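# Carry the blue foam block into the tote by the door

## Task

Find the blue foam block lying on the room's floor and leave it inside the tote near the door, resting wholly within the tote with no part over its rim. It only counts if the block stays there without the robot holding it. The robot must not tip over or be left leaning.

## Robot and tools

ROBOT. A simulated Hello Robot Stretch 3 with one arm. It has a two-wheel drive base (0.33 m long, 0.34 m wide) that cannot move sideways, a lift that slides up a mast, and a telescoping arm that reaches out to the robot's right. To move the gripper forward or back, you drive the base. Turning in place pivots about the point between the drive wheels, 0.05 m behind the front edge. With the arm retracted and wrist folded, a turn sweeps a circle of radius 0.28 m. An unfolded, level wrist reaches beyond that circle.

FRAMES. Base frame: origin on the floor between the drive wheels, x forward, y left, z up. hand_pose is reported in this frame, at the point where the closed fingertips meet. The odometry frame is the base frame where the scene began. Heading is positive to the left, -3.142 to 3.142. base_tilt is in degrees, forward and right positive, with a fixed error of up to about 4 degrees.

execute_actions. Argument actions: a list of actions run in order (an empty list just reports state and images). Each action may hold robot, steps and until. steps is a count of control steps, 1 to 450, at 30 per second (default 1); steps alone simply waits. robot is either one command, {"stop": true} (brakes everything and clears the queue), or a list of up to 8 commands run one after another, where an item may also be {"pause_s": s} with s up to 15 seconds. A command may contain:
- base: exactly one key. translate_m is an offset in metres from where the base stands when that command starts, forward positive, magnitude at most 1. rotate_rad is an offset in radians from the current heading, left (counter-clockwise seen from above) positive, magnitude at most 3.2.
- joints: absolute targets, one number per named joint; unnamed joints keep their goals. lift_m 0 to 1.1 (arm height on the mast, m); arm_m 0 to 0.52 (extension, m); wrist_yaw_rad -1.345 to 4.42 (0 along the arm, positive toward the front, 3.0 folded over the base); wrist_pitch_rad -1.57 to 0.451 (0 level, negative tips fingers down); wrist_roll_rad -2.911 to 2.911 (0 fingers side by side); gripper_m -0.089 to 0.179 (larger is wider; the real fingertip gap is smaller, by 0.007 nearly shut and 0.025 wide open; zero gap below 0.007); head_pan_rad -3.953 to 1.73 (0 forward, positive left, -1.57 looks along the arm); head_tilt_rad -1.53 to 0.419 (negative looks down).
- contact_limits: {"arm_m": effort %} from 1 to 100, the effort at which the arm stops; it lasts until arm_m's next command.
Base and joint motions begin together and keep running across later actions and your thinking. A new command takes effect immediately and discards what is left of an older queue. One bad value rejects the whole call.

until ends an action early once all its conditions hold. {"robot": {"status": "ended"}} waits until nothing reads moving and no queue runs. Other fields compare as [op, value] with =, !=, <, <=, >, >=, e.g. lift_m, arm_m_goal, base_status, queue, queue_left, refusals. {"any": {"status": "ended"}} fires when any one motion or the queue finishes.

zoom_image: camera (head_camera, nav_camera or wrist_camera) and region [x0, y0, x1, y1] in that camera's image pixels, top-left origin, at most 504 by 504. Image sizes: head 896x504, nav 672x504, wrist 644x364.

finished_scene: scene, the integer of the current scene. Irreversible; call only after every motion has ended and the block rests in the tote.

RESULTS. base_status and joint_status give each part's latest motion: moving, done (within tolerance, so never wait for an exact reading), off_target (stuck short; may still push), contact_stop (lift or arm met resistance and went slack until commanded again), time_out, stopped, not_commanded, torque_fault (wrist servo off about 10 s, limp, refuses goals). The bracket after base_status shows distance travelled of the goal. measured_speeds are encoder speeds. motor_effort is percent of maximum, with a peak in brackets; it is noisy and biased. refusals, queue (idle, running, done, dropped, stopped) and queue_left describe commands. Lines starting refused:, dropped: or replaced: explain what went wrong, counting from 0. robot.on_its_own appears when the robot changed a goal itself, a joint is slack or off, an effort at rest is abnormal, or the base is tilted 3 degrees or more. lidar_m: 12 distances in metres, 30-degree sectors, first straight ahead then counter-clockwise (4th left, 7th behind, 10th right), in a plane 0.17 m above the floor, so low objects like the block are invisible to it. wrist_depth_mm and head_depth_mm are 7x7 grids of median depth in mm ('-' means no value).

SPEED. Full base speed (0.30 m/s, 1.9 rad/s) needs lift_m under 0.30, arm_m under 0.03 and wrist_yaw_rad over 2.54; otherwise 0.10 m/s and 0.63 rad/s.

GRIPPING. Close to a gripper_m smaller than the block's width; release by opening at least 0.02 beyond where the fingers touched. Neither the reading nor done proves a grasp; check the cameras. If a grip slips, send a different value to squeeze again.

CAUTIONS. Fold or unfold the wrist only with lift_m between 0.32 and 0.95, wrist_pitch_rad -0.4 and roll near 0; once folded, the lift may go down to 0.25. With wrist_yaw_rad below -0.4, keep pitch at -0.5 or lower. Pushing on something rigid with the gripper higher than about 0.45 m can tip the robot; never push a second time after a contact_stop. Do not drive while the gripper holds or presses on something fixed, and beware snagging furniture, especially reversing. If tilted, reverse the last move in small steps, free the gripper, and lower lift_m to about 0.2. Avoid dropping or slamming the block, hard hits and sustained wrist strain.

Each tool is called after "Call:" as a command line: name --argument value for each argument, lists and objects as JSON in quotes; but a table of rows of numbers goes row by row, as --pt "numbers of a row", without its own name.

## Session

Call:
execute_actions --actions '[]'

Scene clock: 0.00 s.
robot.base_odometry: x=+0.000 y=+0.000 heading=+0.000 (m, m, rad; robot's odometry frame)
robot.turned_by_wheels: +0.000 (rad since the last result)
robot.turned_by_imu: +0.000 (rad since the last result)
robot.base_tilt: forward=+1.5 right=+0.5 (deg)
robot.lidar_m: 1.26 1.61 1.62 0.80 0.73 0.74 0.92 1.84 1.69 1.10 1.01 1.01
robot.head_depth_mm: 1100 1100 1086 1094 1098 1092 1102 / 1214 1212 1206 1210 1202 1212 1209 / 1357 1357 1344 1345 1345 1358 1356 / 1543 1539 1554 1528 1535 1524 1529 / 1765 1784 1772 1785 1770 1778 1772 / 1721 1715 1715 1713 1713 1728 1711 / 1598 1565 1558 1558 1558 1572 1583
robot.base_status: not_commanded
robot.joint_positions: lift_m=+0.566 arm_m=+0.003 wrist_yaw_rad=+3.061 wrist_pitch_rad=-0.479 wrist_roll_rad=+0.004 gripper_m=+0.037 head_pan_rad=-0.016 head_tilt_rad=-0.002
robot.joint_goals: lift_m=+0.566 arm_m=+0.003 wrist_yaw_rad=+3.061 wrist_pitch_rad=-0.479 wrist_roll_rad=+0.004 gripper_m=+0.037 head_pan_rad=-0.016 head_tilt_rad=-0.002
robot.joint_status: lift_m=not_commanded arm_m=not_commanded wrist_yaw_rad=not_commanded wrist_pitch_rad=not_commanded wrist_roll_rad=not_commanded gripper_m=not_commanded head_pan_rad=not_commanded head_tilt_rad=not_commanded
robot.measured_speeds: translate_m=+0.000 rotate_rad=+0.000 lift_m=+0.000 arm_m=+0.000 wrist_yaw_rad=+0.000 wrist_pitch_rad=+0.000 wrist_roll_rad=+0.000 head_pan_rad=+0.000 head_tilt_rad=+0.000
robot: refusals=0 queue=idle queue_left=0
robot.motor_effort: left_wheel=-1 right_wheel=+0 lift_m=+32 arm_m=-1 wrist_yaw_rad=+0 wrist_pitch_rad=+6 wrist_roll_rad=+0 gripper_m=+0 head_pan_rad=+0 head_tilt_rad=+2 (%)
robot.hand_pose: x=-0.0039 y=+0.0680 z=+0.5647 quat_wxyz=(+0.196, +0.694, +0.140, +0.679) (m; robot's base frame)
robot.wrist_depth_mm: 557 605 800 901 - - - / 584 656 846 - - - - / 626 707 945 - - - - / 659 770 - - - - - / 699 824 - 912 937 895 894 / 747 778 - 764 - 782 765 / 691 679 676 681 678 680 677
pictures: head_camera (sideways: a quarter turn clockwise sets it upright), nav_camera (sideways: a quarter turn counterclockwise sets it upright), wrist_camera
Images, in order (width x height): head_camera 896x504, nav_camera 672x504, wrist_camera 644x364.

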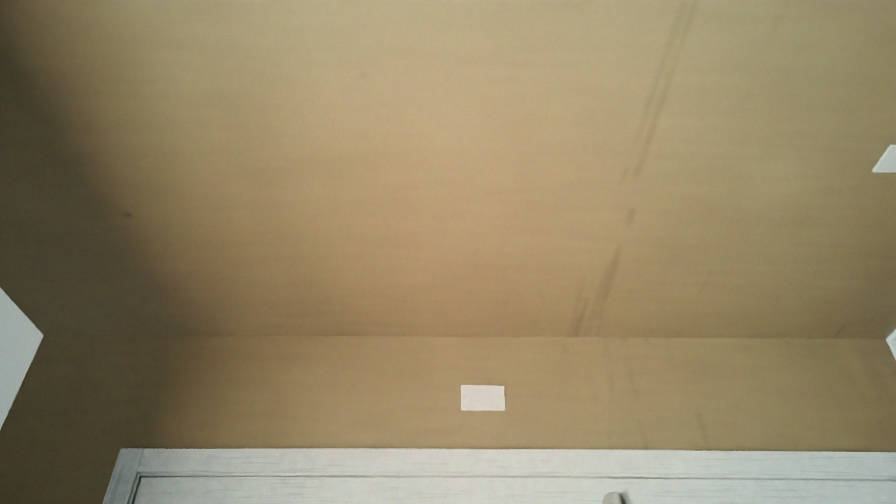

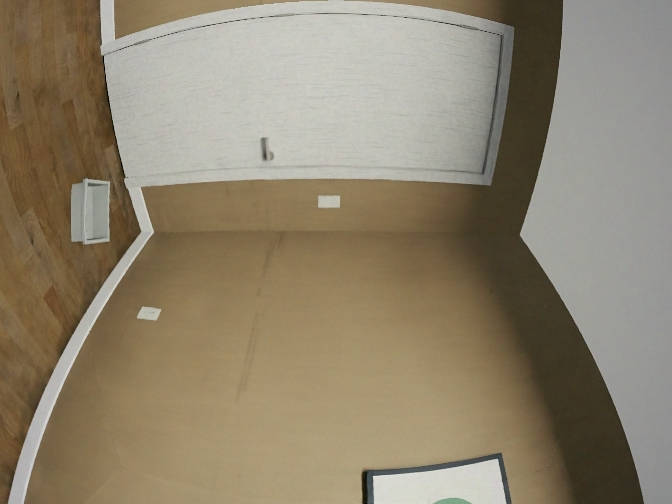

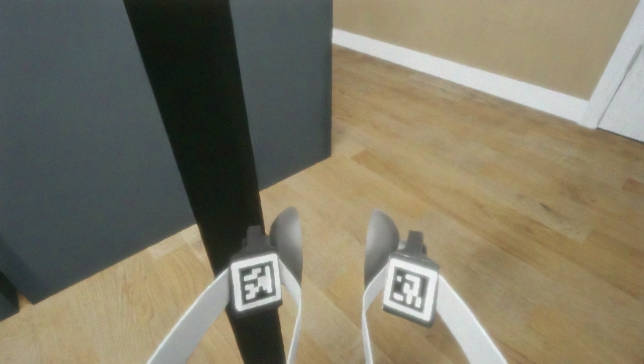

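Tote at about (1.3,0.2).

Call:
execute_actions --actions '[{"robot":{"joints":{"head_pan_rad":-2.3,"head_tilt_rad":-0.8}},"steps":450,"until":{"robot":{"status":"ended"}}}]'

Call:
execute_actions --actions '[{"robot":{"joints":{"head_pan_rad":-3.7}},"steps":450,"until":{"robot":{"status":"ended"}}}]'

Scene clock: 1.73 s.
robot.base_odometry: x=+0.000 y=+0.000 heading=+0.000 (m, m, rad; robot's odometry frame)
robot.turned_by_wheels: +0.000 (rad since the last result)
robot.turned_by_imu: +0.000 (rad since the last result)
robot.base_tilt: forward=+1.5 right=+0.5 (deg)
robot.lidar_m: 1.26 1.61 1.61 0.80 0.74 0.74 0.92 1.84 1.69 1.10 1.01 1.02
robot.head_depth_mm: 1773 2038 2185 1775 1512 1294 1145 / 1773 1911 2120 1784 1506 1294 1151 / 1800 1982 2094 1803 1500 1290 1139 / 1847 1983 2128 1785 1497 1303 - / 1860 2006 2134 1791 1508 1299 1187 / 1946 2223 2190 1784 1495 1301 1153 / 1857 1929 2016 1776 1500 1292 1138
robot.base_status: not_commanded
robot.joint_positions: lift_m=+0.566 arm_m=+0.003 wrist_yaw_rad=+3.061 wrist_pitch_rad=-0.479 wrist_roll_rad=+0.004 gripper_m=+0.037 head_pan_rad=-2.293 head_tilt_rad=-0.790
robot.joint_goals: lift_m=+0.566 arm_m=+0.003 wrist_yaw_rad=+3.061 wrist_pitch_rad=-0.479 wrist_roll_rad=+0.004 gripper_m=+0.037 head_pan_rad=-2.300 head_tilt_rad=-0.800
robot.joint_status: lift_m=not_commanded arm_m=not_commanded wrist_yaw_rad=not_commanded wrist_pitch_rad=not_commanded wrist_roll_rad=not_commanded gripper_m=not_commanded head_pan_rad=done head_tilt_rad=done
robot.measured_speeds: translate_m=+0.000 rotate_rad=+0.000 lift_m=+0.000 arm_m=+0.000 wrist_yaw_rad=+0.000 wrist_pitch_rad=+0.000 wrist_roll_rad=+0.000 head_pan_rad=+0.000 head_tilt_rad=+0.000
robot: refusals=0 queue=done queue_left=0
robot.motor_effort: left_wheel=-1(1) right_wheel=+0(0) lift_m=+32(32) arm_m=+0(0) wrist_yaw_rad=+1(0) wrist_pitch_rad=+6(6) wrist_roll_rad=+0(0) gripper_m=+0(0) head_pan_rad=-3(40) head_tilt_rad=-5(41) (%)
robot.hand_pose: x=-0.0039 y=+0.0680 z=+0.5647 quat_wxyz=(+0.196, +0.694, +0.140, +0.679) (m; robot's base frame)
robot.wrist_depth_mm: 547 609 785 907 - - - / 587 663 858 - - - - / 621 713 898 - - - - / 660 778 - - - - - / 706 849 - 882 947 902 896 / 733 786 - 795 - 785 753 / 681 675 657 679 695 675 681
pictures: head_camera (sideways: a quarter turn clockwise sets it upright), nav_camera (sideways: a quarter turn counterclockwise sets it upright), wrist_camera
Images, in order (width x height): head_camera 896x504, nav_camera 672x504, wrist_camera 644x364.

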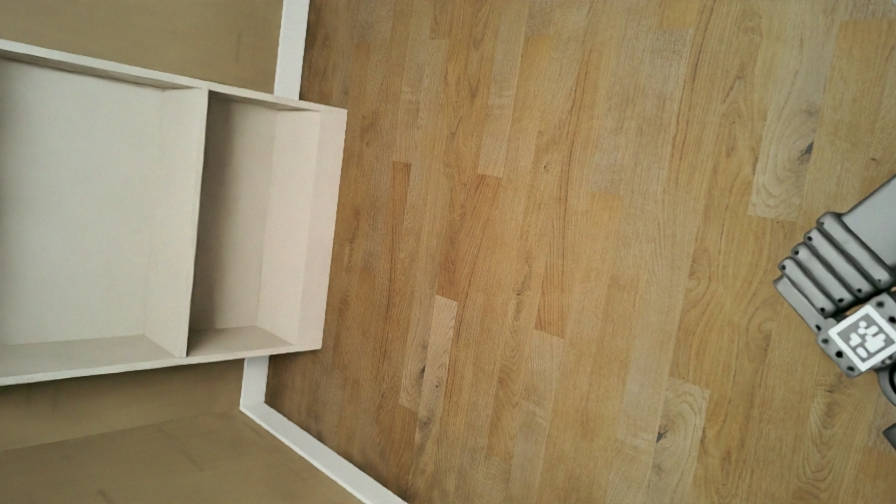

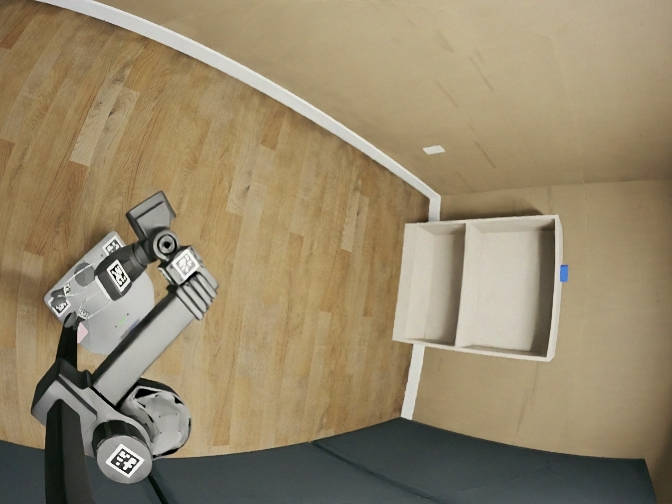

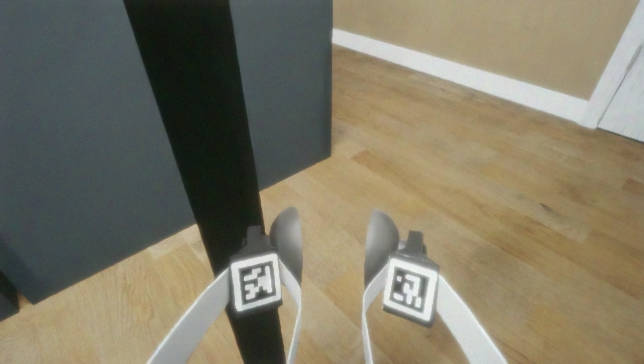

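Scene clock: 3.00 s.
robot.base_odometry: x=+0.000 y=+0.000 heading=+0.000 (m, m, rad; robot's odometry frame)
robot.turned_by_wheels: +0.000 (rad since the last result)
robot.turned_by_imu: +0.000 (rad since the last result)
robot.base_tilt: forward=+1.5 right=+0.6 (deg)
robot.lidar_m: 1.26 1.61 1.61 0.80 0.73 0.74 0.92 1.84 1.69 1.10 1.01 1.01
robot.head_depth_mm: 597 670 763 881 1029 - 1107 / 618 694 800 937 1132 1305 - / 640 723 835 986 1215 1318 - / 676 775 885 1063 1318 1354 - / 690 786 924 1116 1409 1345 - / 717 826 976 1189 1431 1316 1113 / 747 865 1030 1272 1470 1288 1136
robot.base_status: not_commanded
robot.joint_positions: lift_m=+0.566 arm_m=+0.003 wrist_yaw_rad=+3.061 wrist_pitch_rad=-0.479 wrist_roll_rad=+0.004 gripper_m=+0.037 head_pan_rad=-3.693 head_tilt_rad=-0.790
robot.joint_goals: lift_m=+0.566 arm_m=+0.003 wrist_yaw_rad=+3.061 wrist_pitch_rad=-0.479 wrist_roll_rad=+0.004 gripper_m=+0.037 head_pan_rad=-3.700 head_tilt_rad=-0.800
robot.joint_status: lift_m=not_commanded arm_m=not_commanded wrist_yaw_rad=not_commanded wrist_pitch_rad=not_commanded wrist_roll_rad=not_commanded gripper_m=not_commanded head_pan_rad=done head_tilt_rad=done
robot.measured_speeds: translate_m=+0.000 rotate_rad=+0.000 lift_m=+0.000 arm_m=+0.000 wrist_yaw_rad=+0.000 wrist_pitch_rad=+0.000 wrist_roll_rad=+0.000 head_pan_rad=+0.000 head_tilt_rad=+0.000
robot: refusals=0 queue=done queue_left=0
robot.motor_effort: left_wheel=-1(1) right_wheel=+1(0) lift_m=+32(32) arm_m=-1(0) wrist_yaw_rad=+0(0) wrist_pitch_rad=+6(6) wrist_roll_rad=+0(0) gripper_m=+0(0) head_pan_rad=-3(40) head_tilt_rad=-5(5) (%)
robot.hand_pose: x=-0.0039 y=+0.0680 z=+0.5647 quat_wxyz=(+0.196, +0.694, +0.140, +0.679) (m; robot's base frame)
robot.wrist_depth_mm: 559 609 772 906 - - - / 581 660 848 - - - - / 616 706 922 - - - - / 664 773 - - - - - / 712 833 - 918 918 898 910 / 751 788 - 781 - 786 772 / 697 676 667 685 686 691 682
pictures: head_camera (sideways: a quarter turn clockwise sets it upright), nav_camera (sideways: a quarter turn counterclockwise sets it upright), wrist_camera
Images, in order (width x height): head_camera 896x504, nav_camera 672x504, wrist_camera 644x364.

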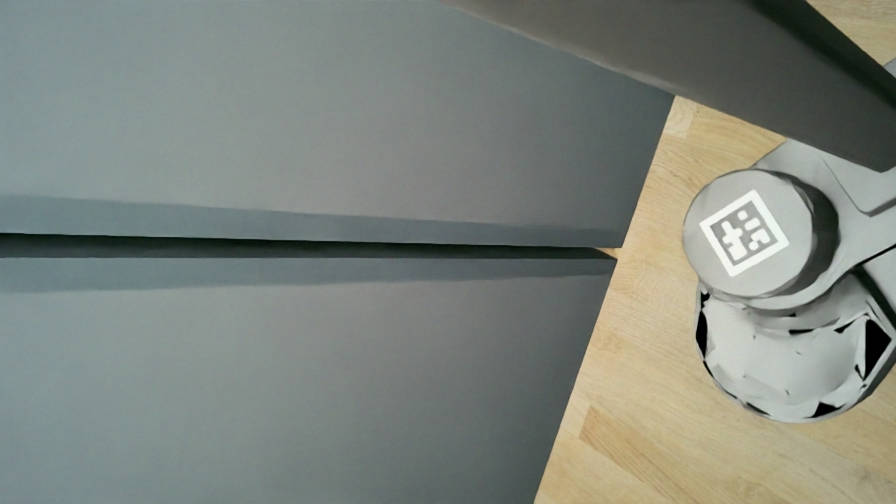

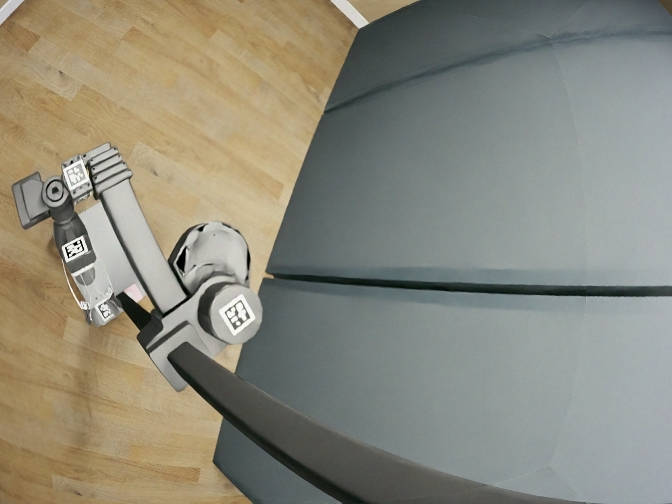

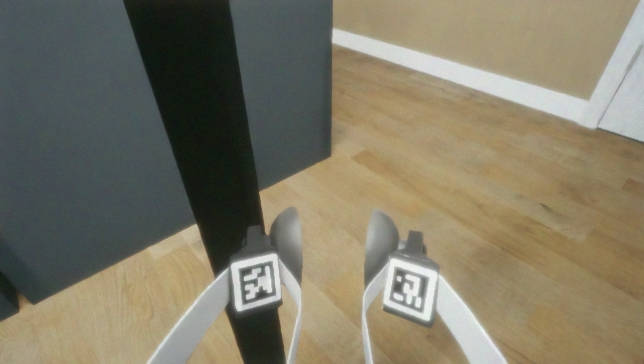

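Call:
execute_actions --actions '[{"robot":[{"joints":{"lift_m":0.27,"head_pan_rad":0.6,"head_tilt_rad":-0.7}},{"base":{"rotate_rad":1.1}},{"base":{"translate_m":1}},{"base":{"translate_m":0.15}},{"base":{"rotate_rad":1.25}},{"base":{"translate_m":0.5}}],"steps":450,"until":{"robot":{"status":"ended"}}},{"steps":200,"until":{"robot":{"status":"ended"}}}]'

Scene clock: 22.23 s.
robot.base_odometry: x=+0.171 y=+1.381 heading=+2.350 (m, m, rad; robot's odometry frame)
robot.turned_by_wheels: +2.350 (rad since the last result)
robot.turned_by_imu: +2.326 (rad since the last result)
robot.base_tilt: forward=+1.5 right=+0.7 (deg)
robot.lidar_m: 2.40 2.92 0.34 0.33 0.36 2.02 1.73 0.82 0.64 0.63 0.68 1.00
robot.head_depth_mm: 2470 2793 2548 1981 1611 1358 1174 / 2546 2975 2578 1984 1603 1361 1180 / 2713 3059 2538 1971 1608 1346 1184 / 3043 3351 2544 1980 1608 1352 1177 / 3388 3533 2518 1961 1598 1348 1173 / 3384 3500 2520 1975 1560 638 749 / 3007 3196 390 416 465 534 624
robot.base_status: done (translate_m +0.5000 of +0.5000)
robot.joint_positions: lift_m=+0.271 arm_m=+0.003 wrist_yaw_rad=+3.061 wrist_pitch_rad=-0.479 wrist_roll_rad=+0.004 gripper_m=+0.037 head_pan_rad=+0.593 head_tilt_rad=-0.704
robot.joint_goals: lift_m=+0.270 arm_m=+0.003 wrist_yaw_rad=+3.061 wrist_pitch_rad=-0.479 wrist_roll_rad=+0.004 gripper_m=+0.037 head_pan_rad=+0.600 head_tilt_rad=-0.700
robot.joint_status: lift_m=done arm_m=not_commanded wrist_yaw_rad=not_commanded wrist_pitch_rad=not_commanded wrist_roll_rad=not_commanded gripper_m=not_commanded head_pan_rad=done head_tilt_rad=done
robot.measured_speeds: translate_m=+0.000 rotate_rad=+0.000 lift_m=+0.000 arm_m=+0.000 wrist_yaw_rad=+0.000 wrist_pitch_rad=+0.000 wrist_roll_rad=+0.000 head_pan_rad=+0.000 head_tilt_rad=+0.000
robot: refusals=0 queue=done queue_left=0
robot.motor_effort: left_wheel=-4(8) right_wheel=+5(13) lift_m=+18(32) arm_m=+0(0) wrist_yaw_rad=+0(0) wrist_pitch_rad=+6(6) wrist_roll_rad=+0(0) gripper_m=+0(0) head_pan_rad=+3(41) head_tilt_rad=+2(13) (%)
robot.hand_pose: x=-0.0039 y=+0.0679 z=+0.2697 quat_wxyz=(+0.196, +0.694, +0.140, +0.678) (m; robot's base frame)
robot.wrist_depth_mm: - - 348 344 339 335 - / - 972 383 379 373 372 - / 781 778 426 420 413 415 757 / 630 639 - 467 460 573 620 / 526 525 - 507 512 505 524 / 467 - - - - 453 450 / - - - - 385 398 393
pictures: head_camera (sideways: a quarter turn clockwise sets it upright), nav_camera (sideways: a quarter turn counterclockwise sets it upright), wrist_camera
Images, in order (width x height): head_camera 896x504, nav_camera 672x504, wrist_camera 644x364.

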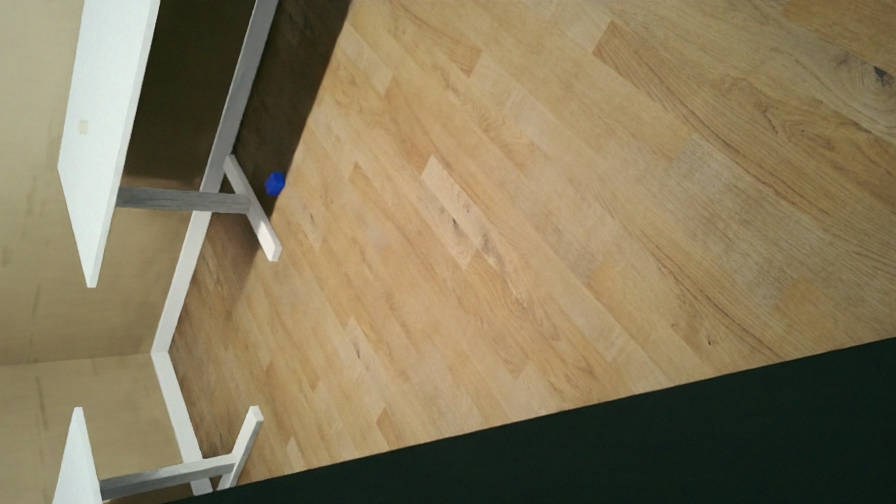

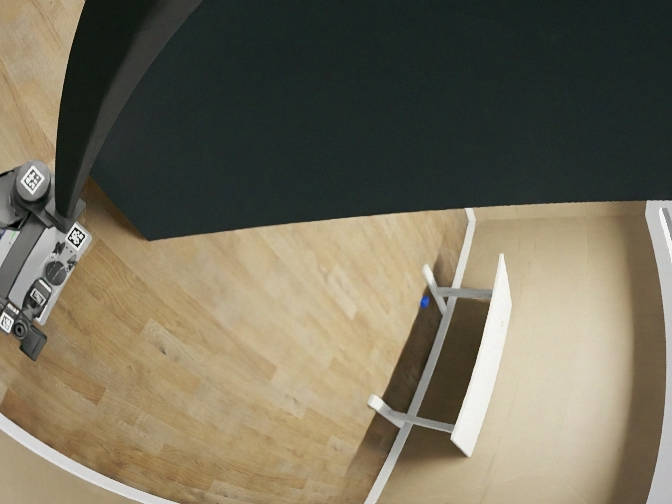

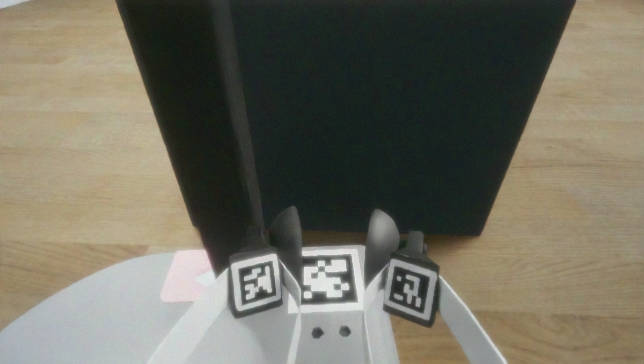

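Call:
execute_actions --actions '[{"robot":[{"base":{"translate_m":0.5}},{"base":{"rotate_rad":0.85}},{"base":{"translate_m":1}},{"base":{"translate_m":0.73}},{"base":{"rotate_rad":0.72}},{"joints":{"lift_m":0.34,"wrist_pitch_rad":-0.4,"head_pan_rad":-1.57,"head_tilt_rad":-1.0,"arm_m":0.05}},{"joints":{"wrist_yaw_rad":0}},{"joints":{"wrist_pitch_rad":-0.9,"gripper_m":0.17,"lift_m":0.2}}],"steps":450,"until":{"robot":{"status":"ended"}}},{"steps":450,"until":{"robot":{"status":"ended"}}}]'

Scene clock: 44.67 s.
robot.base_odometry: x=-1.908 y=+1.637 heading=-2.364 (m, m, rad; robot's odometry frame)
robot.turned_by_wheels: +1.570 (rad since the last result)
robot.turned_by_imu: +1.555 (rad since the last result)
robot.base_tilt: forward=+1.6 right=+0.7 (deg)
robot.lidar_m: 1.26 1.59 1.48 1.30 1.86 2.12 2.08 1.27 1.31 0.89 1.38 1.27
robot.head_depth_mm: 1075 889 761 1492 1350 1211 1098 / 1071 890 761 1496 1335 1202 1133 / 1071 890 761 1518 1340 1244 - / 1071 892 759 1518 1349 1232 - / 1064 885 758 1451 1339 1208 1094 / 1061 885 772 1514 1350 1208 1091 / 1226 882 770 1519 1333 1207 1097
robot.base_status: done (rotate_rad +0.7198 of +0.7200)
robot.joint_positions: lift_m=+0.201 arm_m=+0.050 wrist_yaw_rad=+0.003 wrist_pitch_rad=-0.906 wrist_roll_rad=+0.004 gripper_m=+0.170 head_pan_rad=-1.563 head_tilt_rad=-0.988
robot.joint_goals: lift_m=+0.200 arm_m=+0.050 wrist_yaw_rad=+0.000 wrist_pitch_rad=-0.900 wrist_roll_rad=+0.004 gripper_m=+0.170 head_pan_rad=-1.570 head_tilt_rad=-1.000
robot.joint_status: lift_m=done arm_m=done wrist_yaw_rad=done wrist_pitch_rad=done wrist_roll_rad=not_commanded gripper_m=done head_pan_rad=done head_tilt_rad=done
robot.measured_speeds: translate_m=+0.000 rotate_rad=+0.000 lift_m=+0.000 arm_m=+0.000 wrist_yaw_rad=+0.000 wrist_pitch_rad=+0.000 wrist_roll_rad=+0.000 head_pan_rad=+0.000 head_tilt_rad=+0.000
robot: refusals=0 queue=done queue_left=0
robot.motor_effort: left_wheel=-4(9) right_wheel=+5(12) lift_m=+18(46) arm_m=+3(4) wrist_yaw_rad=-2(2) wrist_pitch_rad=+3(10) wrist_roll_rad=+0(0) gripper_m=+0(100) head_pan_rad=-3(39) head_tilt_rad=-6(28) (%)
robot.hand_pose: x=-0.0212 y=-0.3338 z=+0.1227 quat_wxyz=(+0.635, +0.310, -0.636, -0.310) (m; robot's base frame)
robot.wrist_depth_mm: 426 379 414 413 407 402 397 / 376 371 376 375 368 367 361 / 347 349 344 339 339 336 336 / 318 318 315 314 311 309 309 / 297 298 292 291 290 289 285 / 281 273 273 272 270 269 271 / 254 256 255 254 254 251 244
pictures: head_camera (sideways: a quarter turn clockwise sets it upright), nav_camera (sideways: a quarter turn counterclockwise sets it upright), wrist_camera
Images, in order (width x height): head_camera 896x504, nav_camera 672x504, wrist_camera 644x364.

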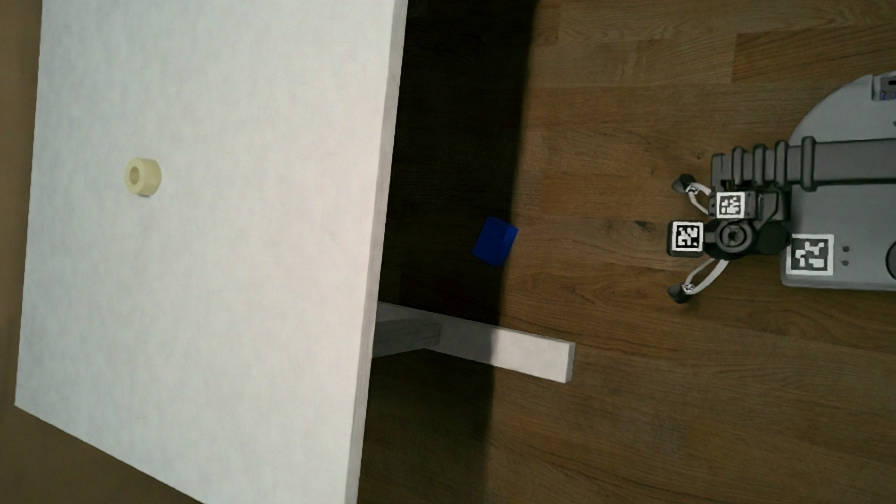

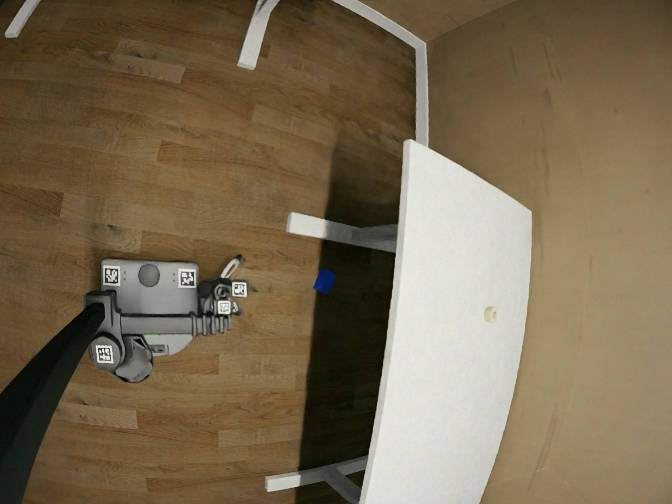

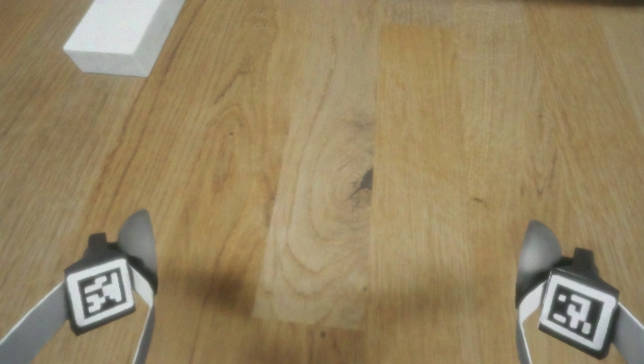

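Aligned; block at y≈-0.71.

Call:
execute_actions --actions '[{"robot":{"joints":{"arm_m":0.41,"lift_m":0.11}},"steps":450,"until":{"robot":{"status":"ended"}}}]'

Scene clock: 49.17 s.
robot.base_odometry: x=-1.908 y=+1.637 heading=-2.364 (m, m, rad; robot's odometry frame)
robot.turned_by_wheels: +0.000 (rad since the last result)
robot.turned_by_imu: +0.000 (rad since the last result)
robot.base_tilt: forward=+1.6 right=+0.6 (deg)
robot.lidar_m: 1.26 1.59 1.47 1.31 1.87 2.12 2.08 1.27 1.31 0.89 1.38 1.27
robot.head_depth_mm: 1072 893 765 1494 1341 1199 1104 / 1073 888 761 1486 1358 1214 1132 / 1069 890 759 1520 1317 1216 - / 1067 887 760 1511 1323 1209 - / 1062 883 752 1455 1336 1209 1102 / 1065 885 773 1506 1350 1203 1095 / 1230 879 773 1506 1345 1207 1103
robot.base_status: done (rotate_rad +0.7198 of +0.7200)
robot.joint_positions: lift_m=+0.111 arm_m=+0.410 wrist_yaw_rad=+0.001 wrist_pitch_rad=-0.907 wrist_roll_rad=+0.004 gripper_m=+0.170 head_pan_rad=-1.563 head_tilt_rad=-0.988
robot.joint_goals: lift_m=+0.110 arm_m=+0.410 wrist_yaw_rad=+0.000 wrist_pitch_rad=-0.900 wrist_roll_rad=+0.004 gripper_m=+0.170 head_pan_rad=-1.570 head_tilt_rad=-1.000
robot.joint_status: lift_m=done arm_m=done wrist_yaw_rad=done wrist_pitch_rad=done wrist_roll_rad=not_commanded gripper_m=done head_pan_rad=done head_tilt_rad=done
robot.measured_speeds: translate_m=+0.000 rotate_rad=+0.000 lift_m=+0.000 arm_m=+0.000 wrist_yaw_rad=+0.000 wrist_pitch_rad=+0.000 wrist_roll_rad=+0.000 head_pan_rad=+0.000 head_tilt_rad=+0.000
robot: refusals=0 queue=done queue_left=0
robot.motor_effort: left_wheel=-4(4) right_wheel=+5(5) lift_m=+18(16) arm_m=+4(4) wrist_yaw_rad=-1(2) wrist_pitch_rad=+3(3) wrist_roll_rad=+0(0) gripper_m=+0(0) head_pan_rad=-3(3) head_tilt_rad=-6(6) (%)
robot.hand_pose: x=-0.0214 y=-0.6936 z=+0.0327 quat_wxyz=(+0.635, +0.310, -0.636, -0.310) (m; robot's base frame)
robot.wrist_depth_mm: 240 276 280 278 276 273 271 / 228 258 254 253 251 248 247 / 229 235 225 177 225 225 226 / 217 218 208 165 207 209 208 / 202 204 199 191 195 195 196 / - 185 186 184 183 182 183 / 174 174 173 172 171 170 165
pictures: head_camera (sideways: a quarter turn clockwise sets it upright), nav_camera (sideways: a quarter turn counterclockwise sets it upright), wrist_camera
Images, in order (width x height): head_camera 896x504, nav_camera 672x504, wrist_camera 644x364.

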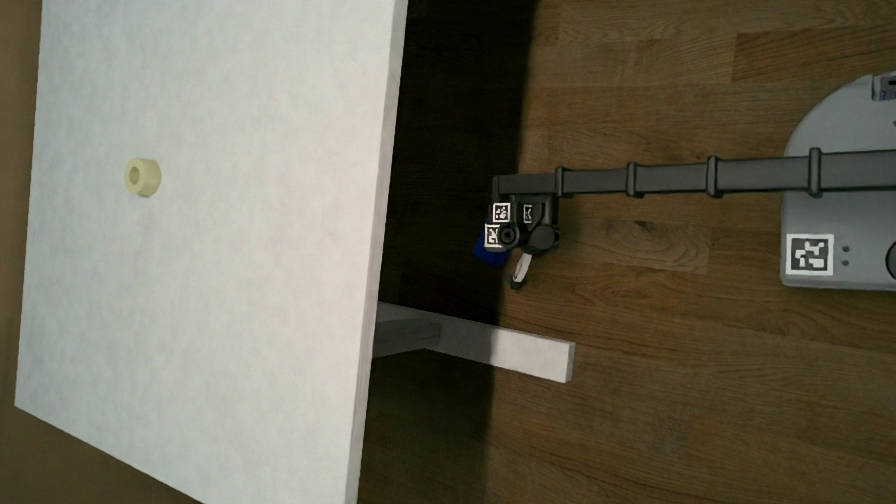

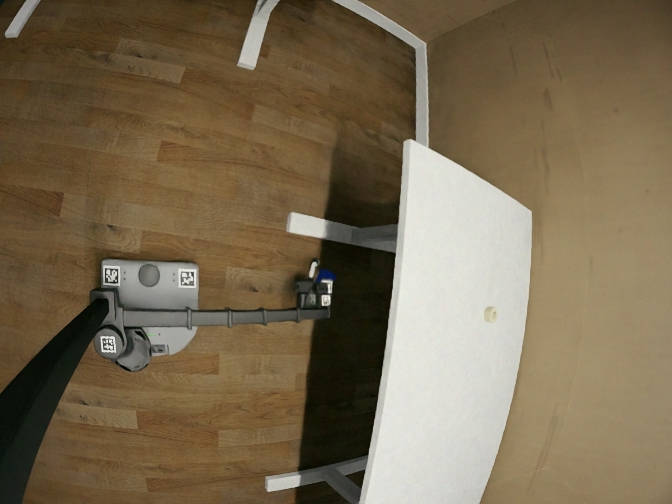

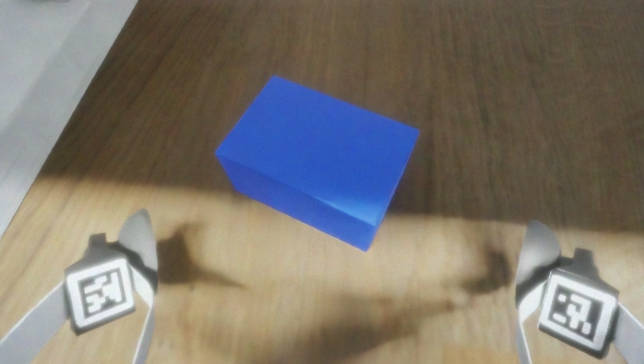

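Call:
execute_actions --actions '[{"robot":[{"joints":{"arm_m":0.455,"lift_m":0.097},"base":{"translate_m":0.01}},{"joints":{"gripper_m":0.03}},{"joints":{"lift_m":0.15}}],"steps":450,"until":{"robot":{"status":"ended"}}}]'

Scene clock: 53.53 s.
robot.base_odometry: x=-1.915 y=+1.630 heading=-2.364 (m, m, rad; robot's odometry frame)
robot.turned_by_wheels: +0.000 (rad since the last result)
robot.turned_by_imu: +0.000 (rad since the last result)
robot.base_tilt: forward=+1.4 right=+0.6 (deg)
robot.lidar_m: 1.25 1.58 1.47 1.30 1.87 2.13 2.09 1.27 1.31 0.89 1.38 1.26
robot.head_depth_mm: 1071 890 761 1487 1346 1211 1097 / 1075 887 759 1494 1343 1208 1130 / 1071 889 760 1529 1347 1206 - / 1074 888 756 1543 1338 1204 - / 1064 885 772 1458 1336 1209 1094 / 1067 882 775 1497 1342 1202 1097 / 1240 883 771 1495 1330 1200 1097
robot.base_status: done (translate_m +0.0100 of +0.0100)
robot.joint_positions: lift_m=+0.149 arm_m=+0.455 wrist_yaw_rad=+0.001 wrist_pitch_rad=-0.908 wrist_roll_rad=+0.004 gripper_m=+0.035 head_pan_rad=-1.563 head_tilt_rad=-0.988
robot.joint_goals: lift_m=+0.150 arm_m=+0.455 wrist_yaw_rad=+0.000 wrist_pitch_rad=-0.900 wrist_roll_rad=+0.004 gripper_m=+0.034 head_pan_rad=-1.570 head_tilt_rad=-1.000
robot.joint_status: lift_m=done arm_m=done wrist_yaw_rad=done wrist_pitch_rad=done wrist_roll_rad=not_commanded gripper_m=done head_pan_rad=done head_tilt_rad=done
robot.measured_speeds: translate_m=+0.000 rotate_rad=+0.000 lift_m=+0.000 arm_m=+0.000 wrist_yaw_rad=+0.000 wrist_pitch_rad=+0.000 wrist_roll_rad=+0.000 head_pan_rad=+0.000 head_tilt_rad=+0.000
robot: refusals=0 queue=done queue_left=0
robot.motor_effort: left_wheel=-4(5) right_wheel=+5(10) lift_m=+46(45) arm_m=+3(5) wrist_yaw_rad=-1(1) wrist_pitch_rad=+3(3) wrist_roll_rad=+0(0) gripper_m=-27(100) head_pan_rad=-3(3) head_tilt_rad=-7(6) (%)
robot.hand_pose: x=-0.0214 y=-0.7383 z=+0.0713 quat_wxyz=(+0.635, +0.310, -0.636, -0.311) (m; robot's base frame)
robot.wrist_depth_mm: 228 297 337 333 332 329 325 / 254 287 306 301 301 299 296 / 241 275 279 277 275 273 271 / 229 258 253 148 147 253 251 / 224 242 140 136 134 236 232 / 218 226 219 138 124 220 217 / 211 206 208 206 201 202 202
pictures: head_camera (sideways: a quarter turn clockwise sets it upright), nav_camera (sideways: a quarter turn counterclockwise sets it upright), wrist_camera
Images, in order (width x height): head_camera 896x504, nav_camera 672x504, wrist_camera 644x364.

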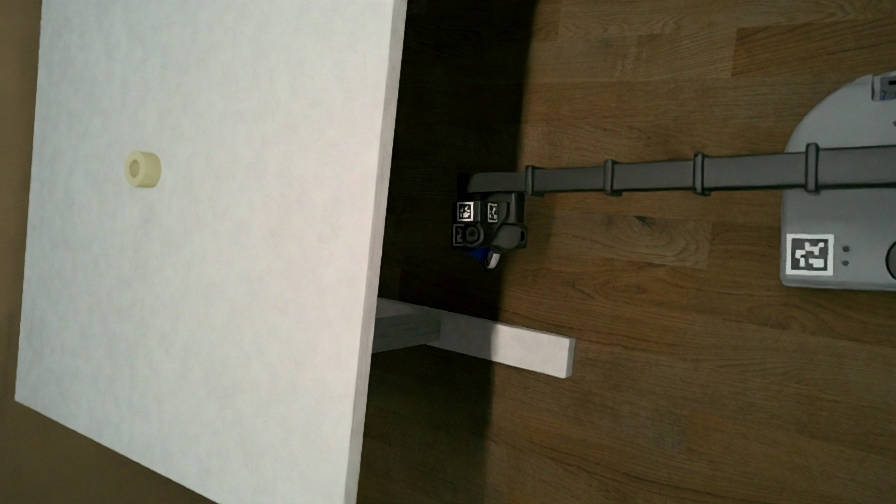

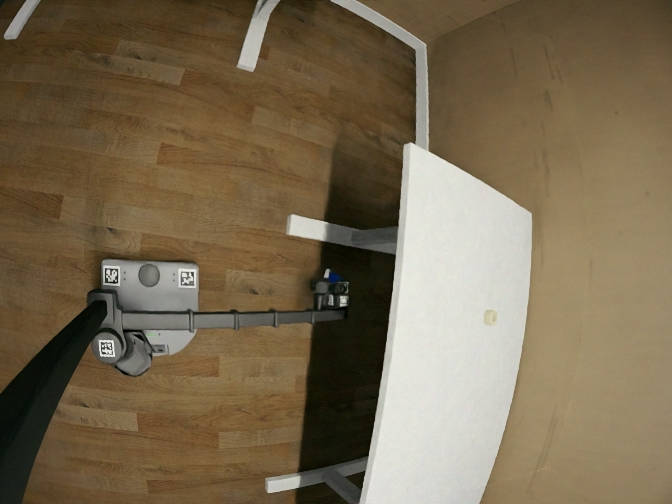

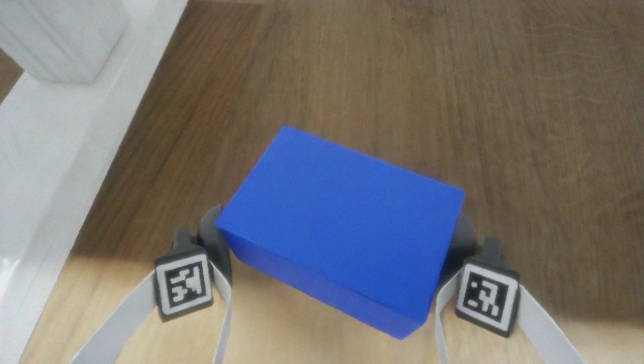

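Call:
execute_actions --actions '[{"robot":[{"joints":{"arm_m":0.02,"lift_m":0.33,"wrist_pitch_rad":-0.4,"head_pan_rad":0,"head_tilt_rad":-0.7}},{"joints":{"wrist_yaw_rad":2.6},"base":{"rotate_rad":1.0}},{"joints":{"lift_m":0.29}},{"base":{"rotate_rad":1.45}},{"base":{"translate_m":1}},{"base":{"translate_m":0.85}},{"base":{"rotate_rad":-0.9}},{"base":{"translate_m":0.9}}],"steps":450,"until":{"robot":{"status":"ended"}}},{"steps":450,"until":{"robot":{"status":"ended"}}}]'

Scene clock: 79.77 s.
robot.base_odometry: x=+0.546 y=+1.133 heading=-0.814 (m, m, rad; robot's odometry frame)
robot.turned_by_wheels: +1.550 (rad since the last result)
robot.turned_by_imu: +1.537 (rad since the last result)
robot.base_tilt: forward=+1.5 right=+0.6 (deg)
robot.lidar_m: 1.52 0.68 0.54 0.52 0.56 0.80 2.74 0.59 0.49 1.14 2.03 1.56
robot.head_depth_mm: 1253 1406 1609 1797 1618 1359 1180 / 1267 1418 1615 1823 1602 1361 1174 / 1285 1442 1633 1868 1597 1353 1179 / 1288 1434 1629 1844 1564 1360 1161 / 1290 1452 1648 1837 1556 1350 1173 / 1297 1470 1642 1829 1603 1351 1165 / 1269 1312 1279 1326 1367 1313 1167
robot.base_status: done (translate_m +0.9000 of +0.9000)
robot.joint_positions: lift_m=+0.291 arm_m=+0.020 wrist_yaw_rad=+2.598 wrist_pitch_rad=-0.423 wrist_roll_rad=+0.004 gripper_m=+0.045 head_pan_rad=-0.007 head_tilt_rad=-0.704
robot.joint_goals: lift_m=+0.290 arm_m=+0.020 wrist_yaw_rad=+2.600 wrist_pitch_rad=-0.400 wrist_roll_rad=+0.004 gripper_m=+0.044 head_pan_rad=+0.000 head_tilt_rad=-0.700
robot.joint_status: lift_m=done arm_m=done wrist_yaw_rad=done wrist_pitch_rad=done wrist_roll_rad=not_commanded gripper_m=done head_pan_rad=done head_tilt_rad=done
robot.measured_speeds: translate_m=+0.000 rotate_rad=+0.000 lift_m=+0.000 arm_m=+0.000 wrist_yaw_rad=+0.000 wrist_pitch_rad=+0.000 wrist_roll_rad=+0.000 head_pan_rad=+0.000 head_tilt_rad=+0.000
robot: refusals=0 queue=done queue_left=0
robot.on_its_own: gripper_m is held at +0.044, not at your +0.030, by its stall guard, which is not easing now
robot.motor_effort: left_wheel=+2(7) right_wheel=-4(12) lift_m=+18(47) arm_m=-3(3) wrist_yaw_rad=+2(2) wrist_pitch_rad=+11(12) wrist_roll_rad=+0(0) gripper_m=-23(26) head_pan_rad=+4(42) head_tilt_rad=+1(24) (%)
robot.hand_pose: x=+0.0945 y=+0.0262 z=+0.3020 quat_wxyz=(+0.329, +0.707, -0.043, +0.625) (m; robot's base frame)
robot.wrist_depth_mm: 437 483 530 570 652 760 883 / 468 515 568 621 727 834 - / 496 545 621 659 792 854 895 / 531 586 628 148 148 722 711 / 558 590 141 136 135 598 583 / 512 523 486 138 124 513 498 / - - 435 436 420 417 431
pictures: head_camera (sideways: a quarter turn clockwise sets it upright), nav_camera (sideways: a quarter turn counterclockwise sets it upright), wrist_camera
Images, in order (width x height): head_camera 896x504, nav_camera 672x504, wrist_camera 644x364.

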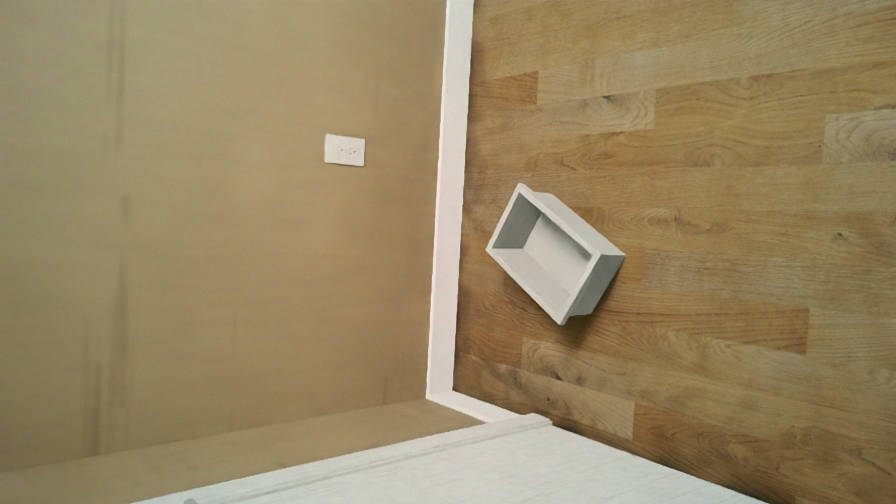

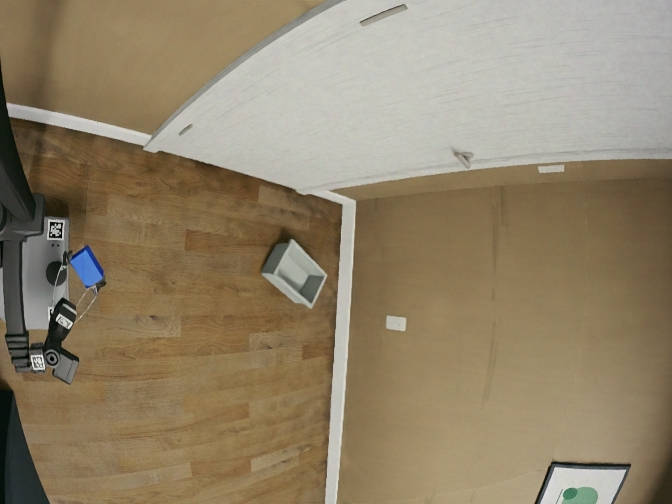

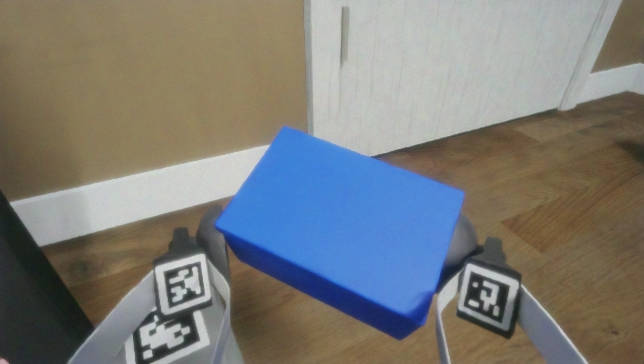

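Call:
execute_actions --actions '[{"robot":[{"base":{"translate_m":0.6}},{"base":{"rotate_rad":1.7}},{"joints":{"wrist_yaw_rad":0,"lift_m":0.36,"arm_m":0.3,"head_pan_rad":-1.57,"head_tilt_rad":-1.2}},{"joints":{"wrist_pitch_rad":-1.4,"wrist_roll_rad":0.7}}],"steps":450,"until":{"robot":{"status":"ended"}}}]'

Scene clock: 90.40 s.
robot.base_odometry: x=+0.958 y=+0.697 heading=+0.886 (m, m, rad; robot's odometry frame)
robot.turned_by_wheels: +1.700 (rad since the last result)
robot.turned_by_imu: +1.682 (rad since the last result)
robot.base_tilt: forward=+1.5 right=+0.6 (deg)
robot.lidar_m: 0.47 0.52 0.86 1.13 0.99 1.45 2.16 1.13 0.93 0.92 0.57 0.47
robot.head_depth_mm: 919 1125 1429 1362 1261 1178 - / 945 1157 1432 1363 1263 1194 - / 965 1190 1437 1343 1256 - - / 995 1231 1450 1327 1260 - - / 1018 1264 1442 1350 1259 1175 1101 / 1042 1248 1405 1353 1265 1171 1099 / 936 1008 1044 1156 1227 1174 1100
robot.base_status: done (rotate_rad +1.6998 of +1.7000)
robot.joint_positions: lift_m=+0.359 arm_m=+0.300 wrist_yaw_rad=+0.002 wrist_pitch_rad=-1.395 wrist_roll_rad=+0.695 gripper_m=+0.045 head_pan_rad=-1.563 head_tilt_rad=-1.185
robot.joint_goals: lift_m=+0.360 arm_m=+0.300 wrist_yaw_rad=+0.000 wrist_pitch_rad=-1.400 wrist_roll_rad=+0.700 gripper_m=+0.044 head_pan_rad=-1.570 head_tilt_rad=-1.200
robot.joint_status: lift_m=done arm_m=done wrist_yaw_rad=done wrist_pitch_rad=done wrist_roll_rad=done gripper_m=done head_pan_rad=done head_tilt_rad=done
robot.measured_speeds: translate_m=+0.000 rotate_rad=+0.000 lift_m=+0.000 arm_m=+0.000 wrist_yaw_rad=+0.000 wrist_pitch_rad=+0.000 wrist_roll_rad=+0.000 head_pan_rad=+0.000 head_tilt_rad=+0.000
robot: refusals=0 queue=done queue_left=0
robot.on_its_own: gripper_m is held at +0.044, not at your +0.030, by its stall guard, which is not easing now
robot.motor_effort: left_wheel=-4(8) right_wheel=+5(14) lift_m=+46(49) arm_m=+4(6) wrist_yaw_rad=-2(2) wrist_pitch_rad=-3(10) wrist_roll_rad=+2(3) gripper_m=-24(24) head_pan_rad=-3(40) head_tilt_rad=-7(36) (%)
robot.hand_pose: x=-0.0216 y=-0.4656 z=+0.2416 quat_wxyz=(+0.326, +0.273, -0.693, -0.582) (m; robot's base frame)
robot.wrist_depth_mm: 442 425 406 352 346 361 352 / 445 429 409 390 378 359 357 / 451 429 414 388 378 364 358 / 447 437 417 148 147 367 361 / 449 448 141 136 135 373 360 / 427 441 312 138 124 375 364 / 399 437 426 410 391 379 365
pictures: head_camera (sideways: a quarter turn clockwise sets it upright), nav_camera (sideways: a quarter turn counterclockwise sets it upright), wrist_camera
Images, in order (width x height): head_camera 896x504, nav_camera 672x504, wrist_camera 644x364.

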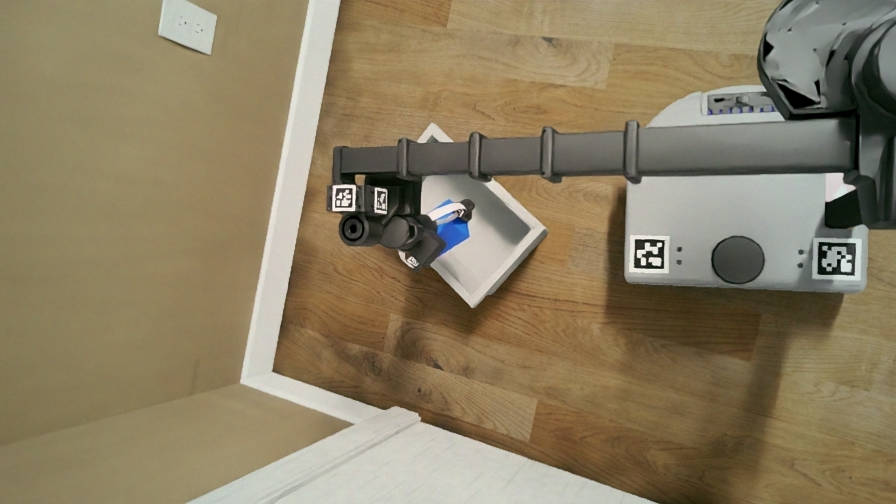

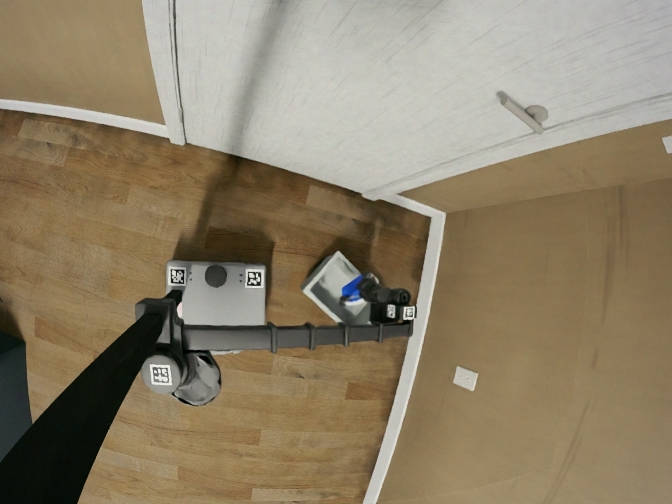

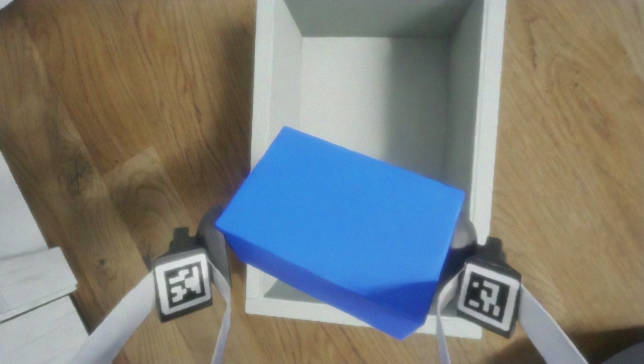

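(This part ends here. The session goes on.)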